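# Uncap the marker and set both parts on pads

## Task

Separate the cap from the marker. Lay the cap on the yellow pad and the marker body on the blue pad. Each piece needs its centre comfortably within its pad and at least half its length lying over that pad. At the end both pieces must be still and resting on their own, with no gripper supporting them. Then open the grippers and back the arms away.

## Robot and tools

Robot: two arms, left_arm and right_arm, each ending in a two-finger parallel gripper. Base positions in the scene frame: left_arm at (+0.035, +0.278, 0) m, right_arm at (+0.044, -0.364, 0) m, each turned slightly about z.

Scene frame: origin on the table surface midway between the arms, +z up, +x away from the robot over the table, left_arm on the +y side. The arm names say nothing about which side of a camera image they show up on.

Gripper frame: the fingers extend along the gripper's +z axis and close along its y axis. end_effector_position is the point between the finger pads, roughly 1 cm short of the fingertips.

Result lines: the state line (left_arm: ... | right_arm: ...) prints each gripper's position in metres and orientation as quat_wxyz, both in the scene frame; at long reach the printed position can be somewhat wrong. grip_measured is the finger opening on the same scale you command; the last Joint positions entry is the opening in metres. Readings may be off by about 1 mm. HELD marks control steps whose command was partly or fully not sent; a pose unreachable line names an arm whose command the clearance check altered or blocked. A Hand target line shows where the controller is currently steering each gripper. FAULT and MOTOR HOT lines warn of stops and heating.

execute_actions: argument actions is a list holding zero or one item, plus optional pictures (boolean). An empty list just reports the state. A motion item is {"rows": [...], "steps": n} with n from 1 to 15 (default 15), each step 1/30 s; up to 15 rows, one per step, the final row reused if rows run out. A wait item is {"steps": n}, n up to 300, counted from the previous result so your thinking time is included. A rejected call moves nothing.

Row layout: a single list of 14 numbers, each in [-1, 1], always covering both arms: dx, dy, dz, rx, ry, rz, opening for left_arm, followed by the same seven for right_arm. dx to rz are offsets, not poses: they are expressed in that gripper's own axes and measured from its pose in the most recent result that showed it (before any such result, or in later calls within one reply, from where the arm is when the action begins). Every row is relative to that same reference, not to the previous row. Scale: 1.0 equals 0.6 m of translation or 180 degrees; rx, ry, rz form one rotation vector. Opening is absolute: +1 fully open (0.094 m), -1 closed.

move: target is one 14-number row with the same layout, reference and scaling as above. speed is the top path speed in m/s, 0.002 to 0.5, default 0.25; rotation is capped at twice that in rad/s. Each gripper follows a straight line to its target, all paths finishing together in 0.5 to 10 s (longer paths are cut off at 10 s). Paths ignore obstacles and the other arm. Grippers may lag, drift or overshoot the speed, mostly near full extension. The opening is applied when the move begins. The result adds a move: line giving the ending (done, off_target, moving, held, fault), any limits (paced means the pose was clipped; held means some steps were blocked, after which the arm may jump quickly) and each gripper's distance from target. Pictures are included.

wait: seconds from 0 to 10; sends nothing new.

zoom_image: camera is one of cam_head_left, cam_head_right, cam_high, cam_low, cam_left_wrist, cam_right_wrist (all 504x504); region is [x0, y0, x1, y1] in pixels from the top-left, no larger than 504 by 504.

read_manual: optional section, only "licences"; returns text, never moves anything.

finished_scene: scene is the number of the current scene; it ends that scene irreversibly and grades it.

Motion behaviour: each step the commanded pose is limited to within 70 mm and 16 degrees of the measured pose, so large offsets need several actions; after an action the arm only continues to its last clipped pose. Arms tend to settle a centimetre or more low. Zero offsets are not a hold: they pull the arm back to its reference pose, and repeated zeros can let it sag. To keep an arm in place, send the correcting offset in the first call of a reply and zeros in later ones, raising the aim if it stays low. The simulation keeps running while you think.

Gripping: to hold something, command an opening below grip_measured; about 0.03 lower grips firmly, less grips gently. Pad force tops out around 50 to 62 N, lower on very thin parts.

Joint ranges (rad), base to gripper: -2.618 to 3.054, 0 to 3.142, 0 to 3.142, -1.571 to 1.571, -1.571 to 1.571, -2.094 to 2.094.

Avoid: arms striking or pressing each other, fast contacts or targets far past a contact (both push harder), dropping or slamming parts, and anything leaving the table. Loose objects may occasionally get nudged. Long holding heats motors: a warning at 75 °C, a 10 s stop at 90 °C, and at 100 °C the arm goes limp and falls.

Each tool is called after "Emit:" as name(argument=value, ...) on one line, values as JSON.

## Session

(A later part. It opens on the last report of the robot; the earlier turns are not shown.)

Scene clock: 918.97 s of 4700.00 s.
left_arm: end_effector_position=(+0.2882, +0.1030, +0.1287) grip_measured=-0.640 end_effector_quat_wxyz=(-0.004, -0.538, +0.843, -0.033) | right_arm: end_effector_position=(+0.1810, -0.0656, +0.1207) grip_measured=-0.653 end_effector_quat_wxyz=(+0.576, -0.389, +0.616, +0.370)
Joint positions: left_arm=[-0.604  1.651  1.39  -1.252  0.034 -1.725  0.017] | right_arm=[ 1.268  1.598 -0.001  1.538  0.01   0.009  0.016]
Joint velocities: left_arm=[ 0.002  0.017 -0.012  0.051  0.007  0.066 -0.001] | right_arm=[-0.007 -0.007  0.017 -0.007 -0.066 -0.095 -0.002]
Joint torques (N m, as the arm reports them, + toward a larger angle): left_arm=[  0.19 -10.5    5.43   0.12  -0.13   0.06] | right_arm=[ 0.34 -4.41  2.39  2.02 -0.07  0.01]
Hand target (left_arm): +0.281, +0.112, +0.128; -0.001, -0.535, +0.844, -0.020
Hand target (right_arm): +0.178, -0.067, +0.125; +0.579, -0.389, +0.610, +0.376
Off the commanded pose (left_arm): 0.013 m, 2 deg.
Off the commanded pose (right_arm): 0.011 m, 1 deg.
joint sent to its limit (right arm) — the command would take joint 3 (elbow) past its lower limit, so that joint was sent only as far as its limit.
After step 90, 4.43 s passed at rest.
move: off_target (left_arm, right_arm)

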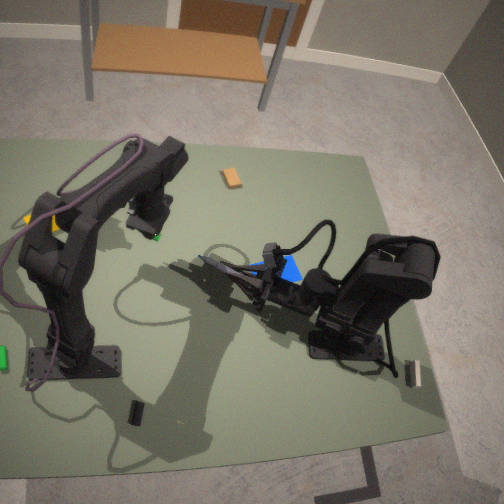

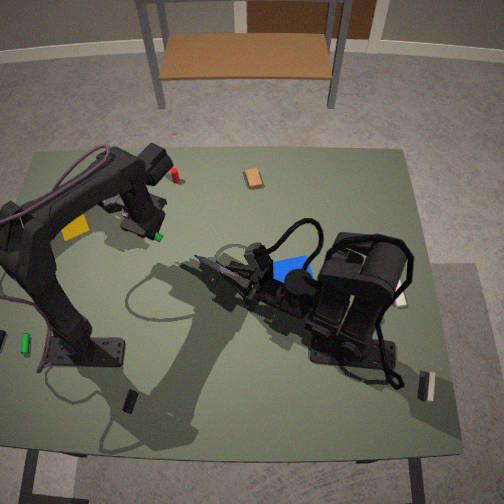

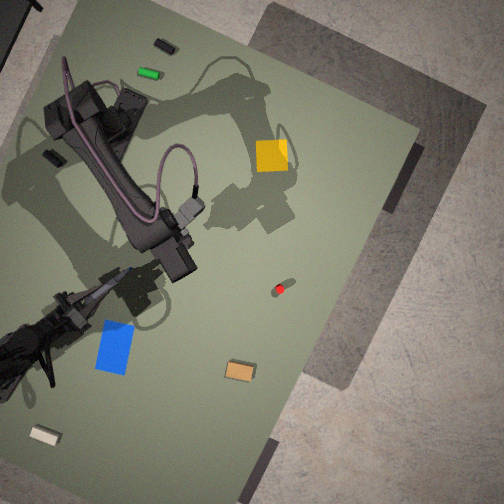

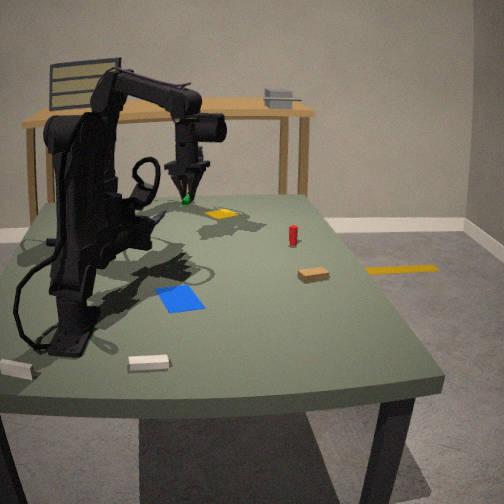

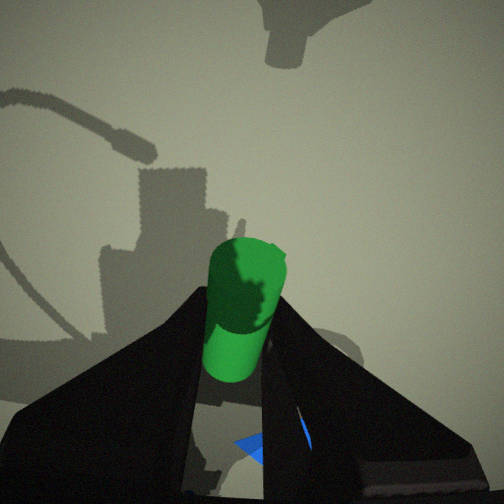

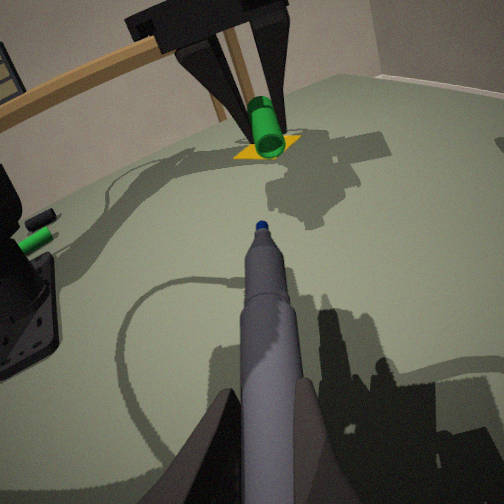

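Emit:
move(target=[-0.5172, 0.0727, 0.0558, 0, 0, 0, -0.85, 0.0427, -0.191, -0.1538, 0.135, 0.1986, 0.0514, -0.85], speed=0.35)

Scene clock: 1011.53 s of 4700.00 s.
left_arm: end_effector_position=(+0.3801, +0.4017, +0.0835) grip_measured=-0.640 end_effector_quat_wxyz=(+0.005, -0.542, +0.840, -0.035) | right_arm: end_effector_position=(+0.2379, -0.2014, +0.0841) grip_measured=-0.652 end_effector_quat_wxyz=(+0.386, -0.302, +0.860, +0.142)
Joint positions: left_arm=[ 0.358  1.922  1.543 -1.168  0.066 -0.773  0.017] | right_arm=[ 0.824  0.697  0.3   -0.326  0.007  0.021  0.016]
Joint velocities: left_arm=[-0.012  0.007 -0.017  0.007 -0.022 -0.022 -0.   ] | right_arm=[-0.017 -0.002 -0.002 -0.037  0.007 -0.022  0.001]
Joint torques (N m, as the arm reports them, + toward a larger angle): left_arm=[ -0.39 -10.06   9.73   0.11   0.08   0.06] | right_arm=[-0.62  0.51 10.91  1.59 -0.07 -0.1 ]
Hand target (left_arm): +0.384, +0.401, +0.085; +0.002, -0.538, +0.842, -0.038
Hand target (right_arm): +0.243, -0.198, +0.097; +0.396, -0.303, +0.854, +0.146
Off the commanded pose (left_arm): 0.004 m, 1 deg.
Off the commanded pose (right_arm): 0.017 m, 2 deg.
After step 90, 87.37 s passed at rest.
move: off_target (right_arm); limits=paced

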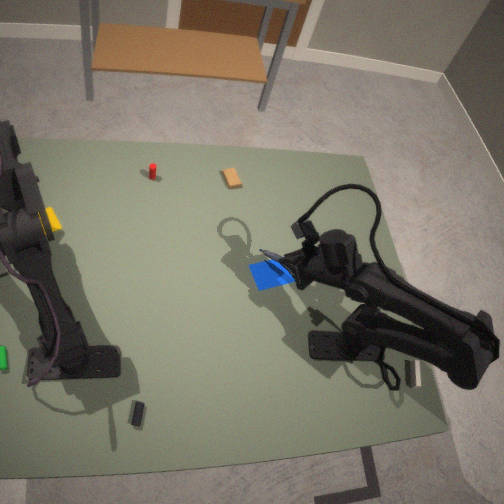

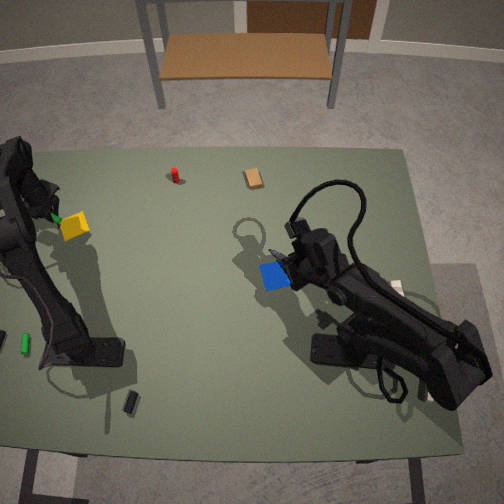

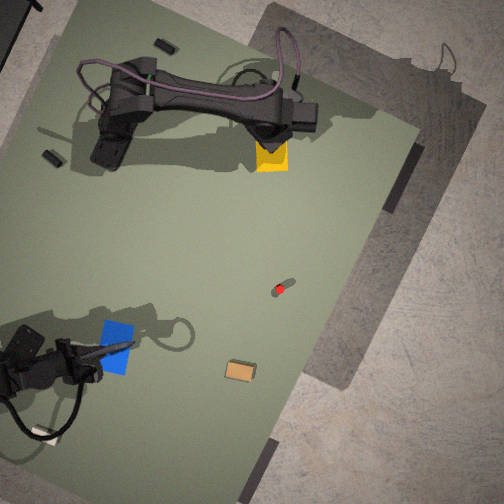

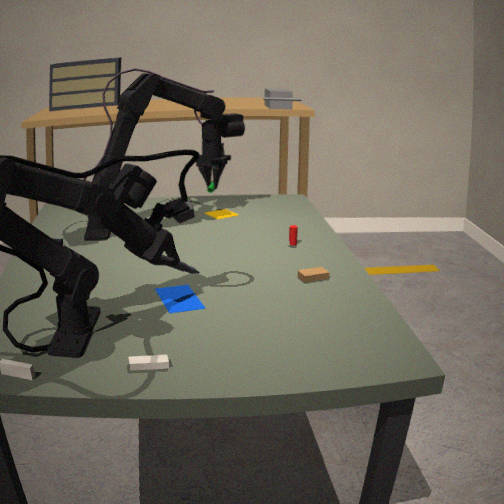

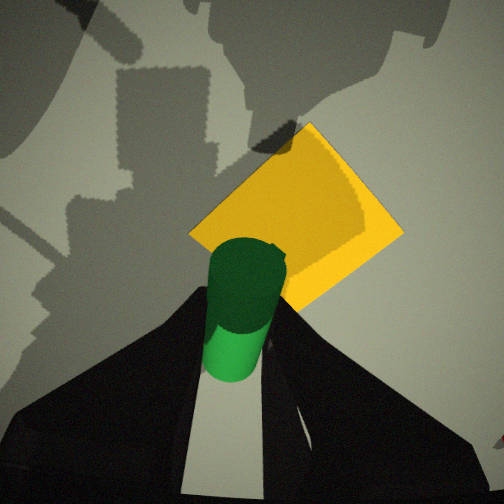

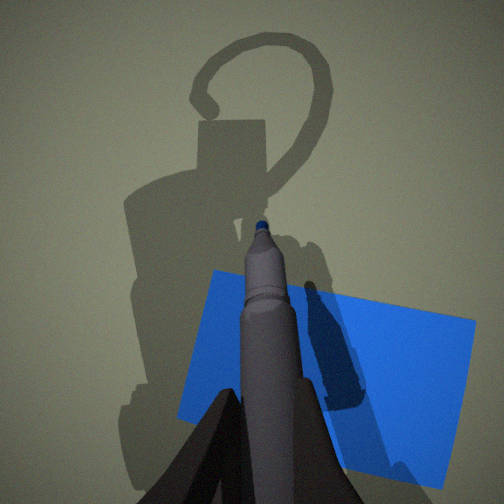

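Emit:
move(target=[0.0383, -0.04, 0.1025, 0, 0, 0, -0.85, 0.0347, -0.0435, 0.008, 0.0236, -0.008, 0.0157, -0.85], speed=0.12)

Scene clock: 1058.20 s of 4700.00 s.
left_arm: end_effector_position=(+0.3973, +0.3702, +0.0325) grip_measured=-0.640 end_effector_quat_wxyz=(+0.011, -0.540, +0.840, -0.038) | right_arm: end_effector_position=(+0.2428, -0.2293, +0.0590) grip_measured=-0.652 end_effector_quat_wxyz=(+0.388, -0.264, +0.875, +0.118)
Joint positions: left_arm=[ 0.263  1.976  1.409 -0.96   0.066 -0.866  0.017] | right_arm=[ 0.721  0.643  0.198 -0.29   0.005  0.008  0.016]
Joint velocities: left_arm=[ 0.002 -0.002 -0.007  0.037 -0.051  0.007  0.001] | right_arm=[ 0.007 -0.007 -0.007 -0.007  0.037  0.007 -0.   ]
Joint torques (N m, as the arm reports them, + toward a larger angle): left_arm=[ -0.35 -10.73   5.58   0.44   0.01  -0.07] | right_arm=[-0.62 -0.95  7.28  1.89 -0.06 -0.09]
Hand target (left_arm): +0.394, +0.368, +0.024; +0.004, -0.542, +0.840, -0.034
Hand target (right_arm): +0.246, -0.228, +0.065; +0.404, -0.264, +0.867, +0.123
Off the commanded pose (left_arm): 0.009 m, 1 deg.
Off the commanded pose (right_arm): 0.007 m, 2 deg.
After step 90, 42.53 s passed at rest.
move: done

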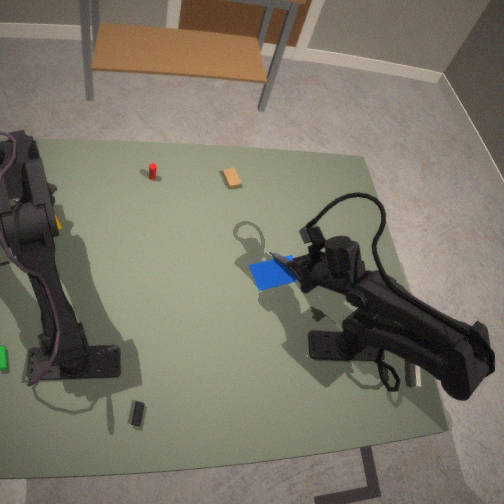

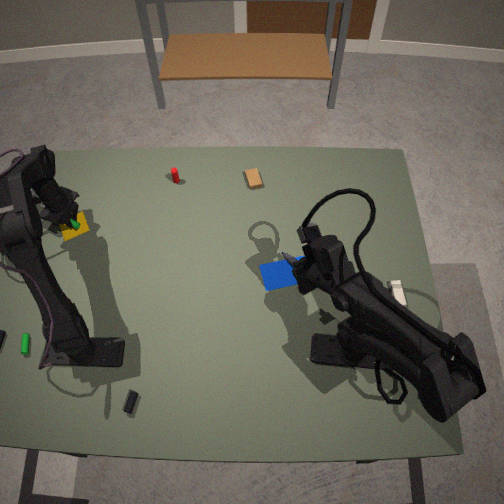

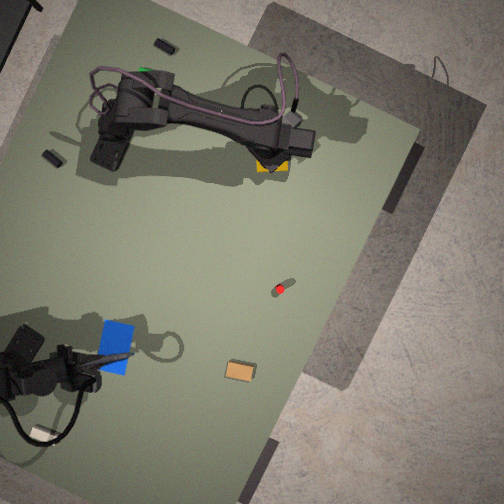

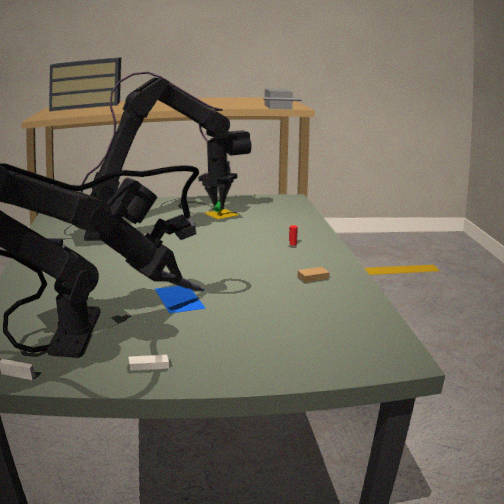

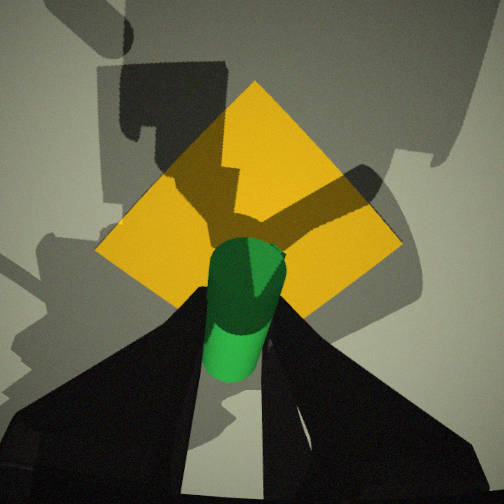

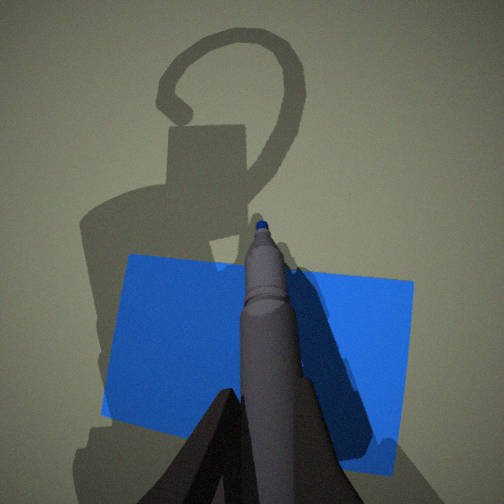

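Emit:
move(target=[-0.018, 0, 0.037, 0, 0, 0, -0.85, 0.010, 0, 0.0085, 0, 0, 0, -0.85], speed=0.06)

Emit:
execute_actions(actions=[{"rows": [[0,0,0,0,0,0,-0.2, 0,0,0,0,0,0,-0.2]], "steps": 15}])

Scene clock: 1075.17 s of 4700.00 s.
left_arm: end_effector_position=(+0.4037, +0.3768, +0.0190) grip_measured=-0.640 end_effector_quat_wxyz=(+0.015, -0.541, +0.840, -0.039) | right_arm: end_effector_position=(+0.2405, -0.2308, +0.0515) grip_measured=-0.652 end_effector_quat_wxyz=(+0.385, -0.265, +0.877, +0.117)
Joint positions: left_arm=[ 0.275  2.015  1.409 -0.913  0.067 -0.854  0.017] | right_arm=[ 0.721  0.643  0.174 -0.274  0.005  0.007  0.016]
Joint velocities: left_arm=[ 0.012 -0.007 -0.022 -0.022 -0.066  0.022  0.001] | right_arm=[-0.007 -0.007  0.007  0.022 -0.051 -0.007 -0.   ]
Joint torques (N m, as the arm reports them, + toward a larger angle): left_arm=[  0.5  -10.51   6.27   0.53   0.01   0.07] | right_arm=[0.08 1.38 7.25 1.84 0.02 0.  ]
Hand target (left_arm): +0.403, +0.379, +0.010; +0.012, -0.540, +0.840, -0.038
Hand target (right_arm): +0.242, -0.230, +0.051; +0.388, -0.264, +0.875, +0.118
Off the commanded pose (left_arm): 0.009 m, 0 deg.
Off the commanded pose (right_arm): 0.003 m, 0 deg.
After step 90, 13.20 s passed at rest.
move: done

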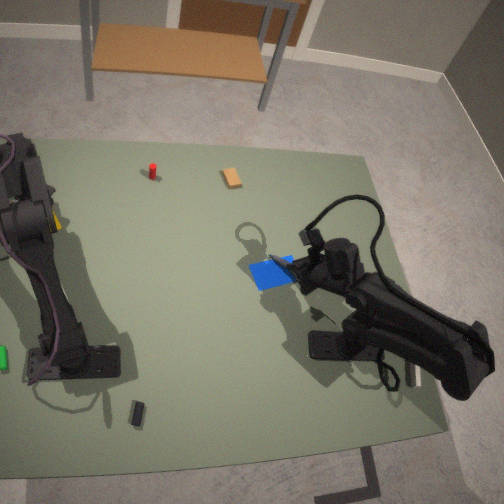

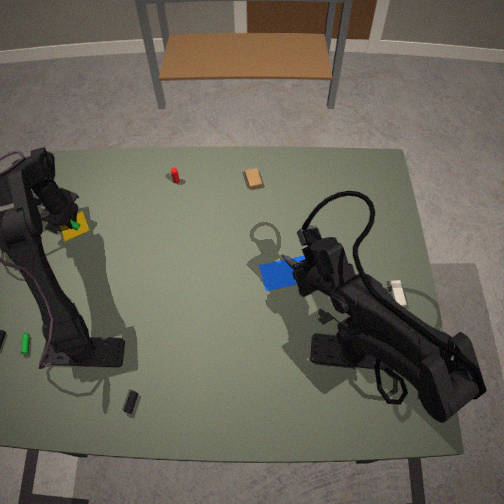

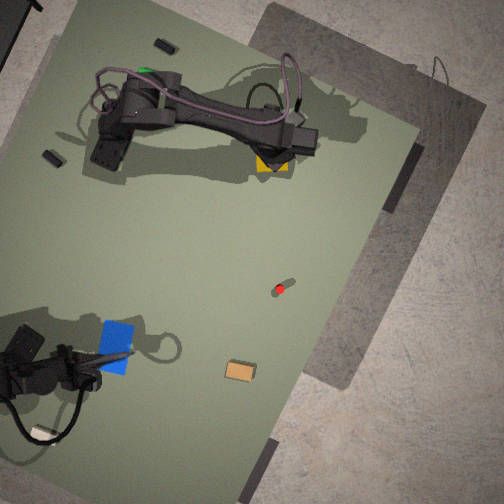

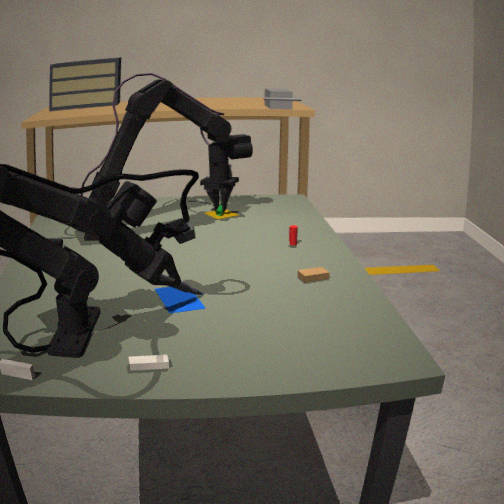

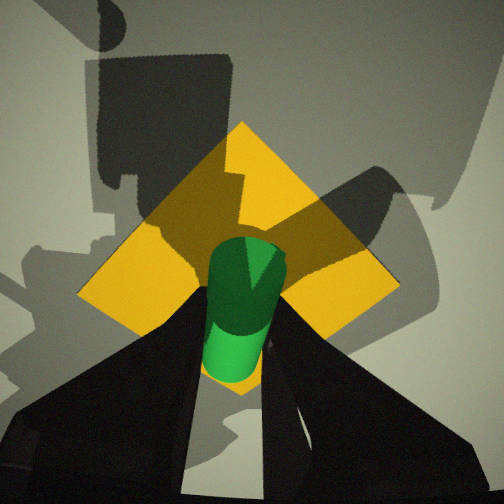

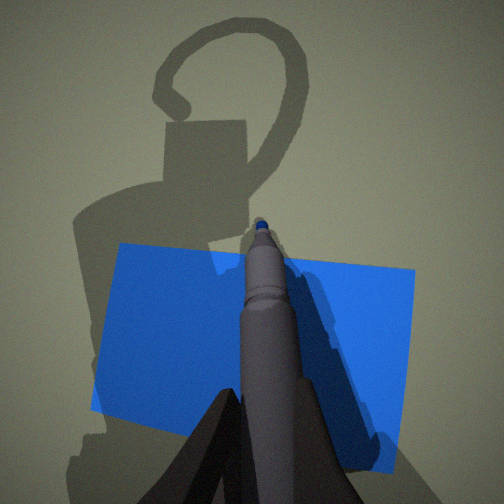

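Scene clock: 1075.67 s of 4700.00 s.
left_arm: end_effector_position=(+0.4037, +0.3768, +0.0190) grip_measured=-0.202 end_effector_quat_wxyz=(+0.015, -0.541, +0.840, -0.039) | right_arm: end_effector_position=(+0.2405, -0.2308, +0.0515) grip_measured=-0.203 end_effector_quat_wxyz=(+0.385, -0.265, +0.877, +0.117)
Joint positions: left_arm=[ 0.275  2.015  1.409 -0.913  0.067 -0.854  0.037] | right_arm=[ 0.721  0.643  0.174 -0.274  0.005  0.007  0.037]
Joint velocities: left_arm=[-0.002  0.012  0.022  0.037 -0.022  0.066 -0.   ] | right_arm=[ 0.002  0.002 -0.017  0.037 -0.066  0.037  0.   ]
Joint torques (N m, as the arm reports them, + toward a larger angle): left_arm=[ -0.07 -12.18   7.07   0.32   0.02  -0.01] | right_arm=[0.08 0.44 7.79 1.61 0.03 0.01]
Hand target (left_arm): +0.404, +0.377, +0.019; +0.015, -0.541, +0.840, -0.039
Hand target (right_arm): +0.240, -0.231, +0.051; +0.384, -0.265, +0.877, +0.117
Off the commanded pose (left_arm): 0.000 m, 0 deg.
Off the commanded pose (right_arm): 0.000 m, 0 deg.
Steps of this call (steps 1 to 15: all 15 steps of this action). Readings (end_effector_position):
1: left_arm (+0.4037, +0.3768, +0.0190) | right_arm (+0.2405, -0.2308, +0.0515)
2: left_arm (+0.4037, +0.3768, +0.0190) | right_arm (+0.2405, -0.2308, +0.0515)
4: left_arm (+0.4037, +0.3768, +0.0190) | right_arm (+0.2405, -0.2308, +0.0515)
8: left_arm (+0.4037, +0.3768, +0.0190) | right_arm (+0.2405, -0.2308, +0.0515)
15: the state above

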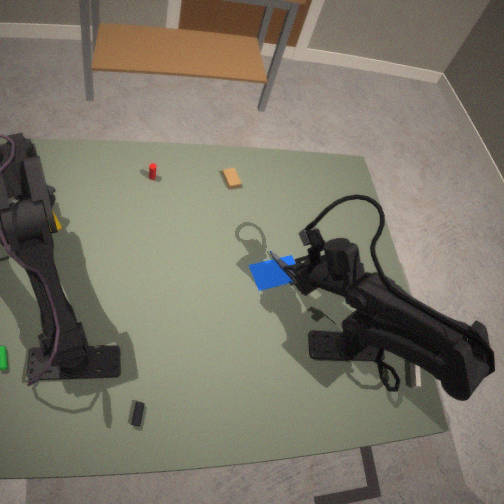

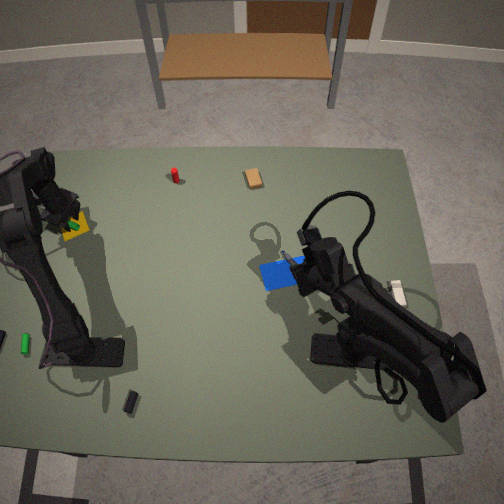

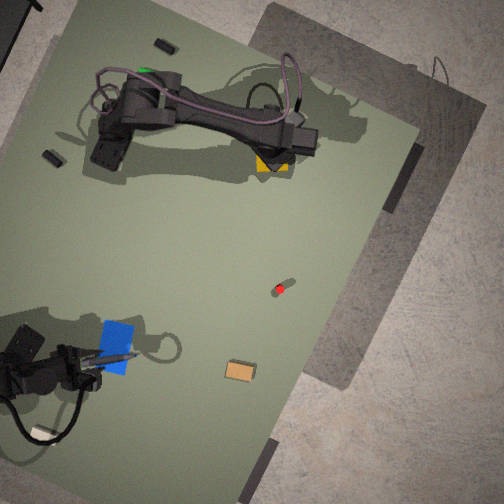

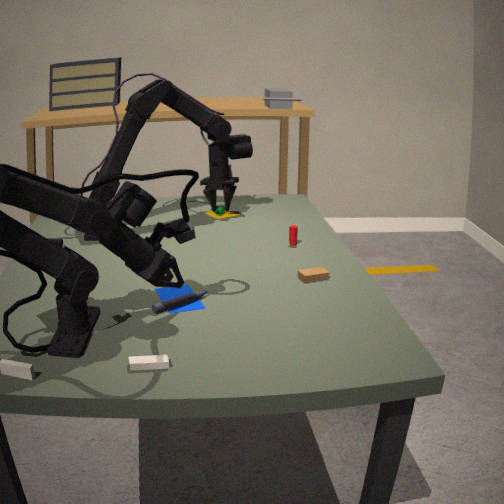

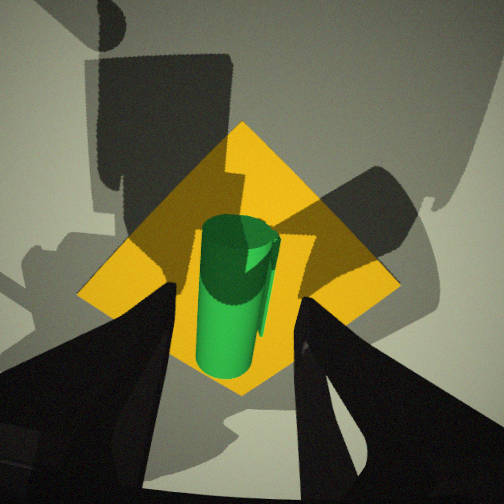

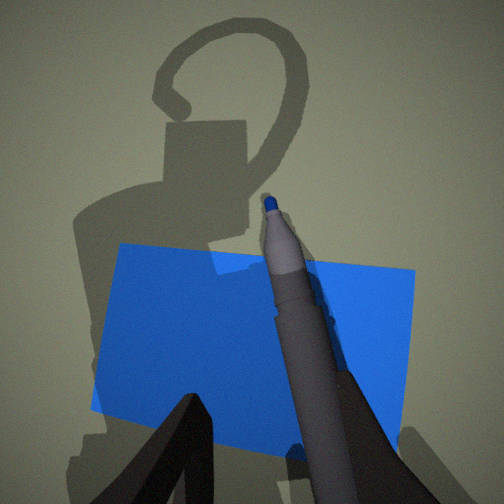

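Emit:
move(target=[0, 0, -0.15, 0, 0, 0, 0.5, -0.08, 0, -0.08, 0, 0, 0, 0.5], speed=0.3)

Scene clock: 1090.80 s of 4700.00 s.
left_arm: end_effector_position=(+0.4008, +0.3782, +0.1067) grip_measured=+0.498 end_effector_quat_wxyz=(+0.022, -0.540, +0.840, -0.041) | right_arm: end_effector_position=(+0.2354, -0.2343, +0.1051) grip_measured=+0.497 end_effector_quat_wxyz=(+0.368, -0.267, +0.884, +0.112)
Joint positions: left_arm=[ 0.281  1.924  1.636 -1.219  0.067 -0.848  0.07 ] | right_arm=[ 0.721  0.604  0.409 -0.586  0.005  0.007  0.07 ]
Joint velocities: left_arm=[-0.022 -0.007 -0.012  0.022 -0.081 -0.007  0.   ] | right_arm=[-0.007  0.022 -0.012  0.007  0.037 -0.037  0.   ]
Joint torques (N m, as the arm reports them, + toward a larger angle): left_arm=[  0.54 -11.24   8.86   0.12   0.03   0.07] | right_arm=[ 0.23 -0.84 10.18  1.51  0.02  0.01]
Hand target (left_arm): +0.398, +0.380, +0.109; +0.016, -0.541, +0.840, -0.040
Hand target (right_arm): +0.238, -0.232, +0.119; +0.385, -0.265, +0.877, +0.117
Off the commanded pose (left_arm): 0.005 m, 1 deg.
Off the commanded pose (right_arm): 0.015 m, 2 deg.
After step 150, 9.00 s passed at rest.
move: off_target (right_arm)

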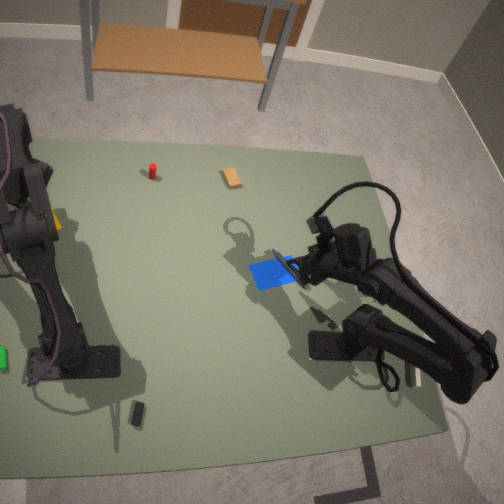

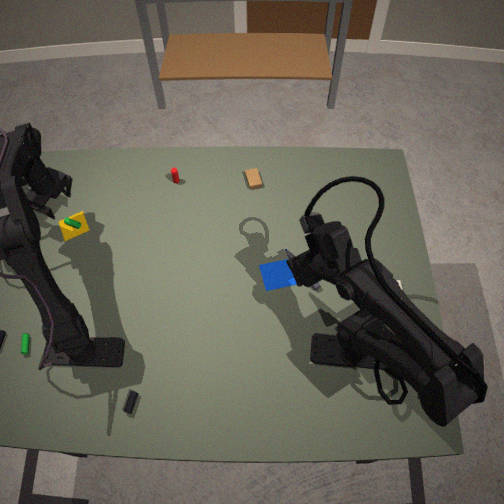

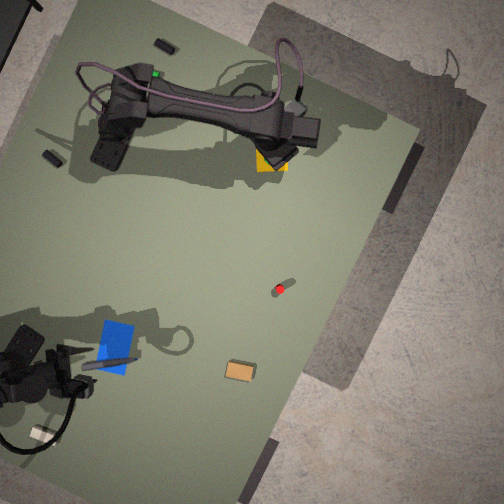

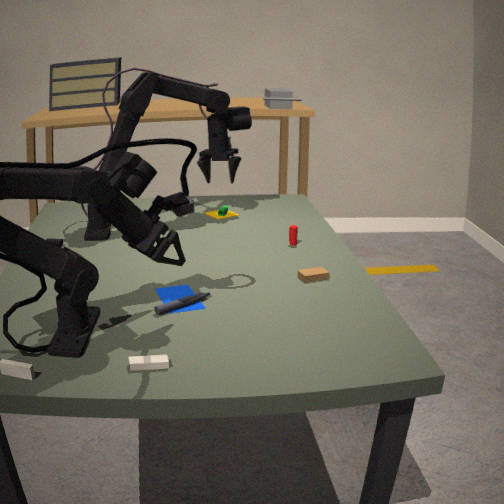

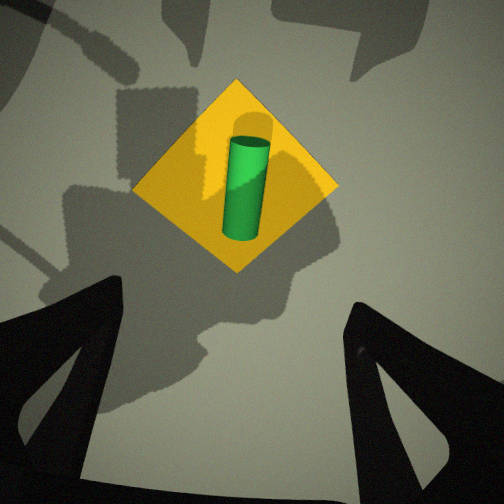

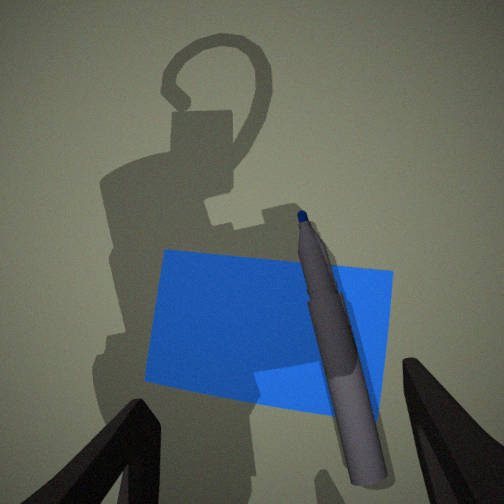

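Emit:
move(target=[0, 0, 0, 0, 0, 0, 0.5, 0.032, -0.0015, 0.0745, 0, 0.251, 0, 1], speed=0.3)

Scene clock: 1125.10 s of 4700.00 s.
left_arm: end_effector_position=(+0.4006, +0.3781, +0.1066) grip_measured=+0.498 end_effector_quat_wxyz=(+0.021, -0.540, +0.840, -0.041) | right_arm: end_effector_position=(+0.2435, -0.2294, +0.0570) grip_measured=+1.000 end_effector_quat_wxyz=(-0.008, -0.288, +0.958, -0.003)
Joint positions: left_arm=[ 0.281  1.924  1.636 -1.22   0.067 -0.848  0.07 ] | right_arm=[ 0.716  1.512  0.963 -1.038  0.002  0.007  0.094]
Joint velocities: left_arm=[ 0.002 -0.007  0.012  0.051 -0.022  0.051  0.001] | right_arm=[ 0.007 -0.007 -0.002  0.022  0.037  0.037  0.   ]
Joint torques (N m, as the arm reports them, + toward a larger angle): left_arm=[ -0.06 -11.62   7.48   0.37   0.02  -0.01] | right_arm=[-0.65 -4.58  9.08  0.02 -0.05 -0.05]
Hand target (left_arm): +0.401, +0.378, +0.107; +0.022, -0.540, +0.840, -0.041
Hand target (right_arm): +0.250, -0.226, +0.064; +0.000, -0.287, +0.958, +0.003
Off the commanded pose (left_arm): 0.000 m, 0 deg.
Off the commanded pose (right_arm): 0.009 m, 1 deg.
After step 90, 29.37 s passed at rest.
move: done

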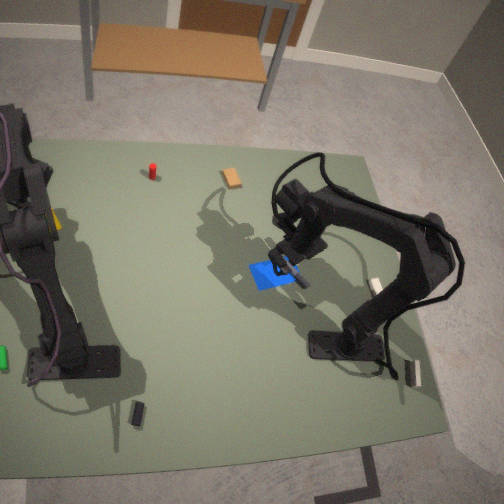

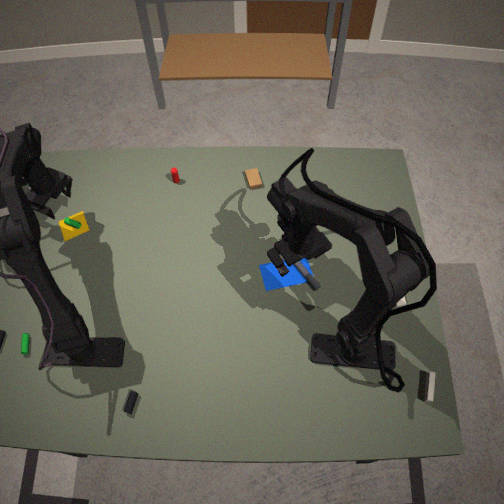

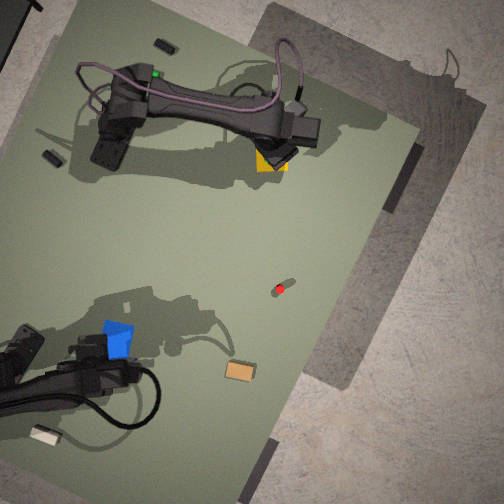

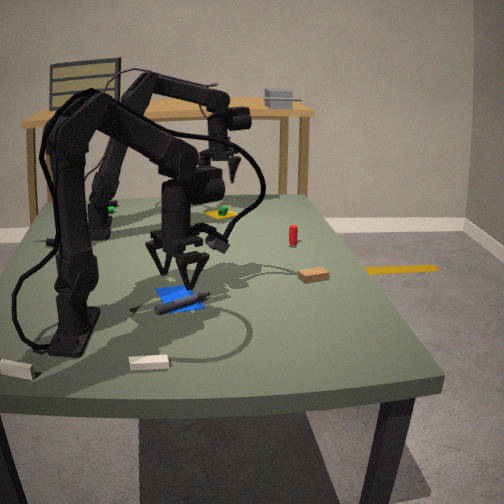

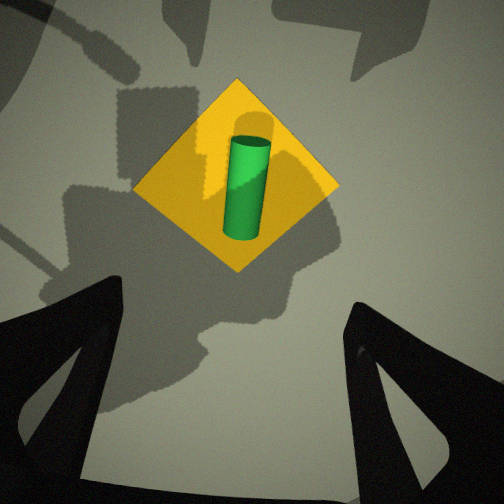

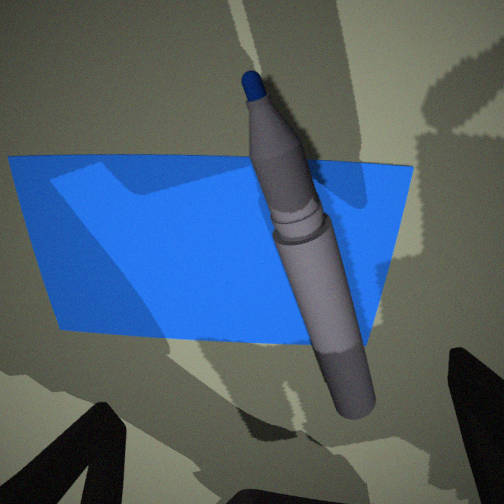

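Emit:
move(target=[0, 0, 0, 0, 0, 0, 0.5, -0.0167, 0.025, 0.052, 0, 0, 0, 1], speed=0.12)

Emit:
execute_actions(actions=[{"rows": [[0,0,0,0,0,0,0.5, 0,0,0,0,0,0,-0.62]], "steps": 15}], pictures=false)

Emit:
execute_actions(actions=[{"rows": [[0,0,0,0,0,0,0.5, 0,0,0,0,0,0,-0.62]], "steps": 12}])

Scene clock: 1144.00 s of 4700.00 s.
left_arm: end_effector_position=(+0.4006, +0.3781, +0.1066) grip_measured=+0.498 end_effector_quat_wxyz=(+0.021, -0.540, +0.840, -0.041) | right_arm: end_effector_position=(+0.2440, -0.2140, +0.0281) grip_measured=+1.000 end_effector_quat_wxyz=(-0.011, -0.289, +0.957, -0.005)
Joint positions: left_arm=[ 0.281  1.924  1.636 -1.22   0.067 -0.848  0.07 ] | right_arm=[ 0.766  1.598  0.924 -0.921  0.002  0.055  0.094]
Joint velocities: left_arm=[ 0.012 -0.007 -0.002 -0.007  0.037  0.051 -0.001] | right_arm=[-0.002 -0.007 -0.017  0.022 -0.007 -0.051  0.   ]
Joint torques (N m, as the arm reports them, + toward a larger angle): left_arm=[ -0.07 -11.62   7.49   0.36   0.03  -0.01] | right_arm=[ 0.69 -4.93  5.22  0.29  0.01  0.09]
Hand target (left_arm): +0.401, +0.378, +0.107; +0.021, -0.540, +0.840, -0.041
Hand target (right_arm): +0.244, -0.212, +0.026; -0.008, -0.288, +0.958, -0.003
Off the commanded pose (left_arm): 0.000 m, 0 deg.
Off the commanded pose (right_arm): 0.004 m, 0 deg.
After step 90, 14.93 s passed at rest.
move: done

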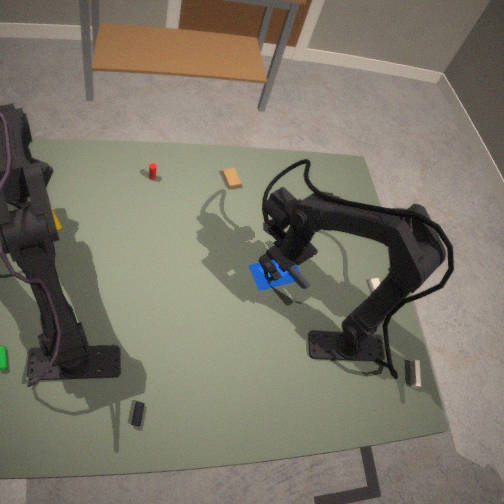

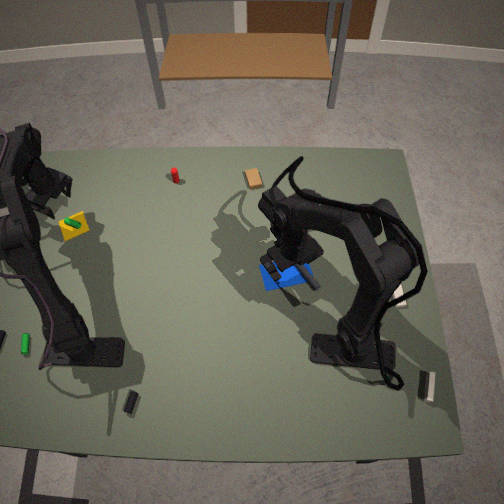

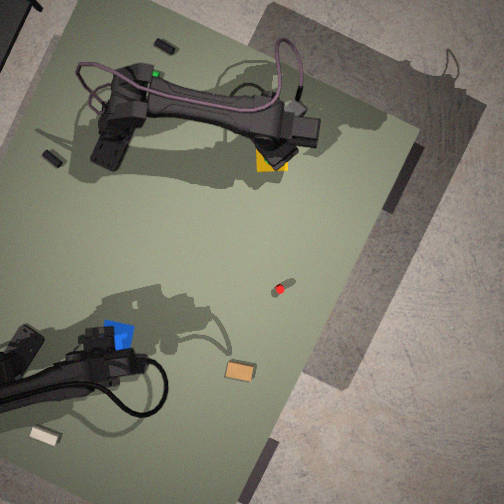

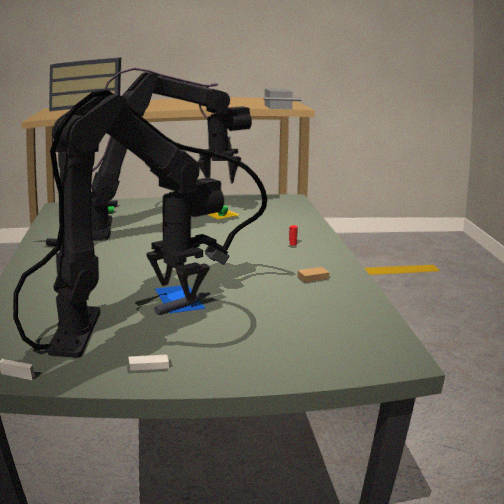

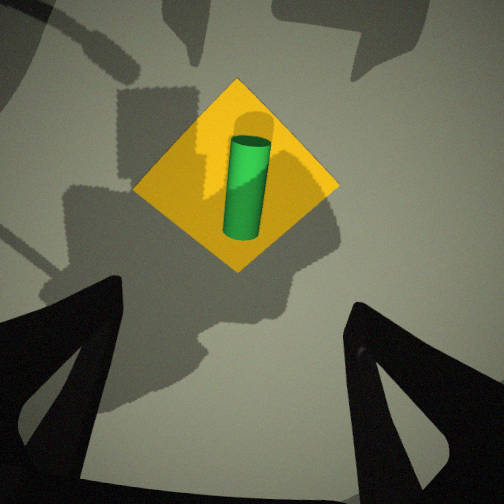

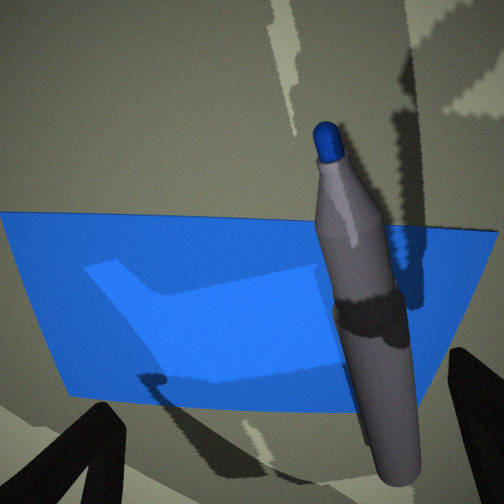

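Scene clock: 1144.50 s of 4700.00 s.
left_arm: end_effector_position=(+0.4006, +0.3781, +0.1066) grip_measured=+0.498 end_effector_quat_wxyz=(+0.021, -0.540, +0.840, -0.041) | right_arm: end_effector_position=(+0.2434, -0.2149, +0.0281) grip_measured=-0.617 end_effector_quat_wxyz=(-0.013, -0.289, +0.957, -0.006)
Joint positions: left_arm=[ 0.281  1.924  1.636 -1.22   0.067 -0.848  0.07 ] | right_arm=[ 0.766  1.598  0.924 -0.925  0.003  0.055  0.018]
Joint velocities: left_arm=[-0.002 -0.012 -0.002 -0.022 -0.007 -0.037  0.001] | right_arm=[-0.017  0.002  0.002  0.007 -0.11   0.007 -0.001]
Joint torques (N m, as the arm reports them, + toward a larger angle): left_arm=[ -0.07 -11.62   7.48   0.36   0.02   0.  ] | right_arm=[ 0.07 -5.04  5.98  0.15 -0.01  0.  ]
Hand target (left_arm): +0.401, +0.378, +0.107; +0.021, -0.540, +0.840, -0.041
Hand target (right_arm): +0.244, -0.214, +0.028; -0.011, -0.289, +0.957, -0.005
Off the commanded pose (left_arm): 0.000 m, 0 deg.
Off the commanded pose (right_arm): 0.001 m, 0 deg.
Steps of this call (steps 1 to 15: all 15 steps of this action). Readings (end_effector_position):
1: left_arm (+0.4006, +0.3781, +0.1066) | right_arm (+0.2440, -0.2140, +0.0281)
2: left_arm (+0.4006, +0.3781, +0.1066) | right_arm (+0.2440, -0.2140, +0.0281)
4: left_arm (+0.4006, +0.3781, +0.1066) | right_arm (+0.2437, -0.2147, +0.0281)
8: left_arm (+0.4006, +0.3781, +0.1066) | right_arm (+0.2434, -0.2149, +0.0281)
15: the state above

Scene clock: 1144.90 s of 4700.00 s.
left_arm: end_effector_position=(+0.4006, +0.3781, +0.1066) grip_measured=+0.498 end_effector_quat_wxyz=(+0.021, -0.540, +0.840, -0.041) | right_arm: end_effector_position=(+0.2434, -0.2149, +0.0281) grip_measured=-0.617 end_effector_quat_wxyz=(-0.013, -0.289, +0.957, -0.006)
Joint positions: left_arm=[ 0.281  1.924  1.636 -1.22   0.067 -0.848  0.07 ] | right_arm=[ 0.766  1.598  0.924 -0.925  0.003  0.055  0.018]
Joint velocities: left_arm=[-0.022 -0.007  0.012  0.022  0.007 -0.022  0.001] | right_arm=[-0.012  0.007  0.002 -0.066 -0.037  0.007  0.   ]
Joint torques (N m, as the arm reports them, + toward a larger angle): left_arm=[ -0.07 -11.61   7.48   0.36   0.03   0.  ] | right_arm=[ 0.11 -5.01  6.06  0.12  0.02  0.  ]
Hand target (left_arm): +0.401, +0.378, +0.107; +0.021, -0.540, +0.840, -0.041
Hand target (right_arm): +0.243, -0.215, +0.028; -0.013, -0.289, +0.957, -0.006
Off the commanded pose (left_arm): 0.000 m, 0 deg.
Off the commanded pose (right_arm): 0.000 m, 0 deg.
Steps of this call (steps 1 to 12: all 12 steps of this action). Readings (end_effector_position):
1: left_arm (+0.4006, +0.3781, +0.1066) | right_arm (+0.2434, -0.2149, +0.0281)
2: left_arm (+0.4006, +0.3781, +0.1066) | right_arm (+0.2434, -0.2149, +0.0281)
4: left_arm (+0.4006, +0.3781, +0.1066) | right_arm (+0.2434, -0.2149, +0.0281)
8: left_arm (+0.4006, +0.3781, +0.1066) | right_arm (+0.2434, -0.2149, +0.0281)
12: the state above

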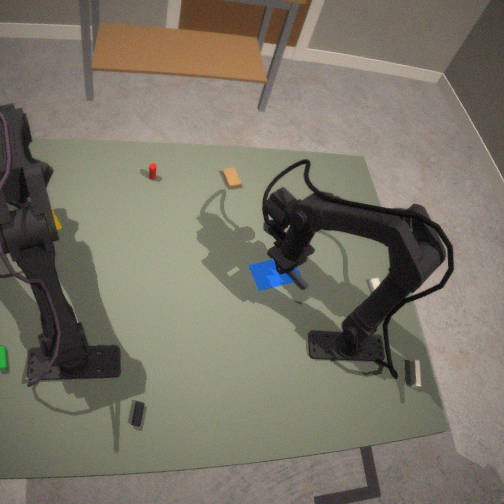

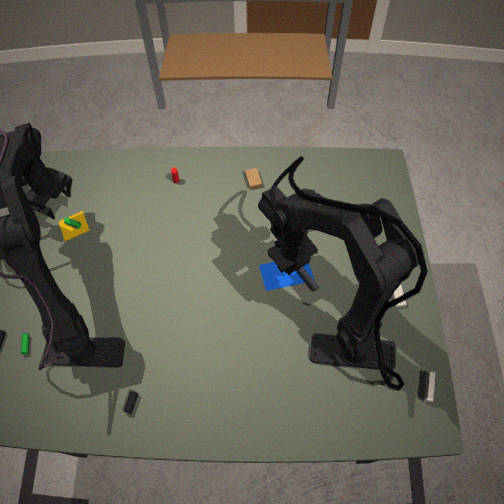

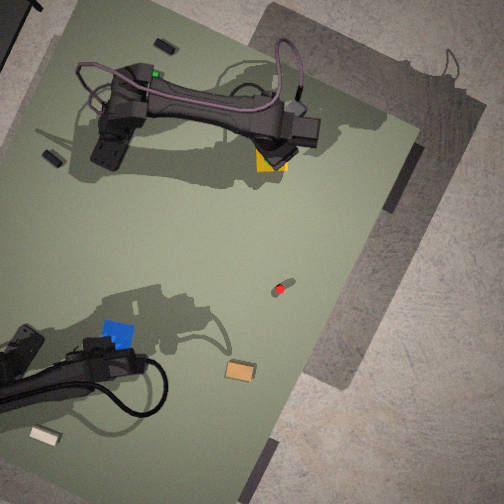

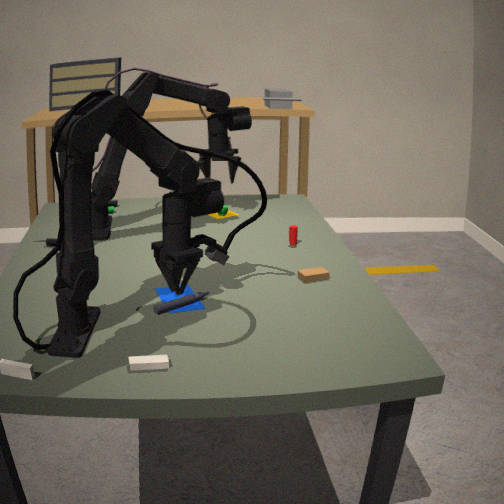

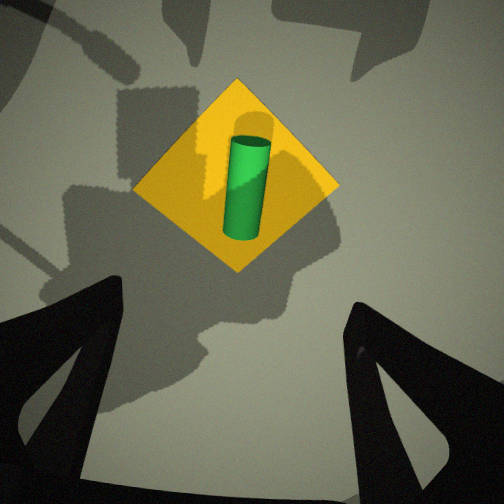

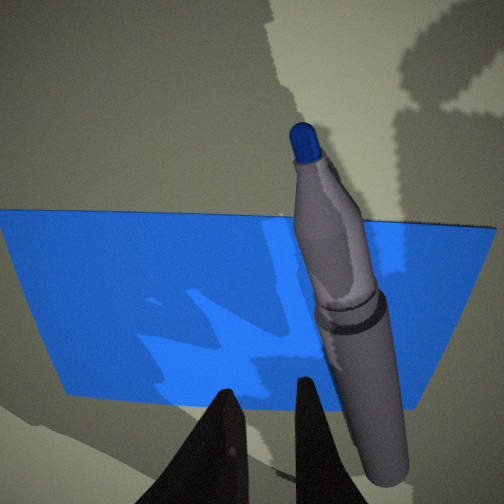

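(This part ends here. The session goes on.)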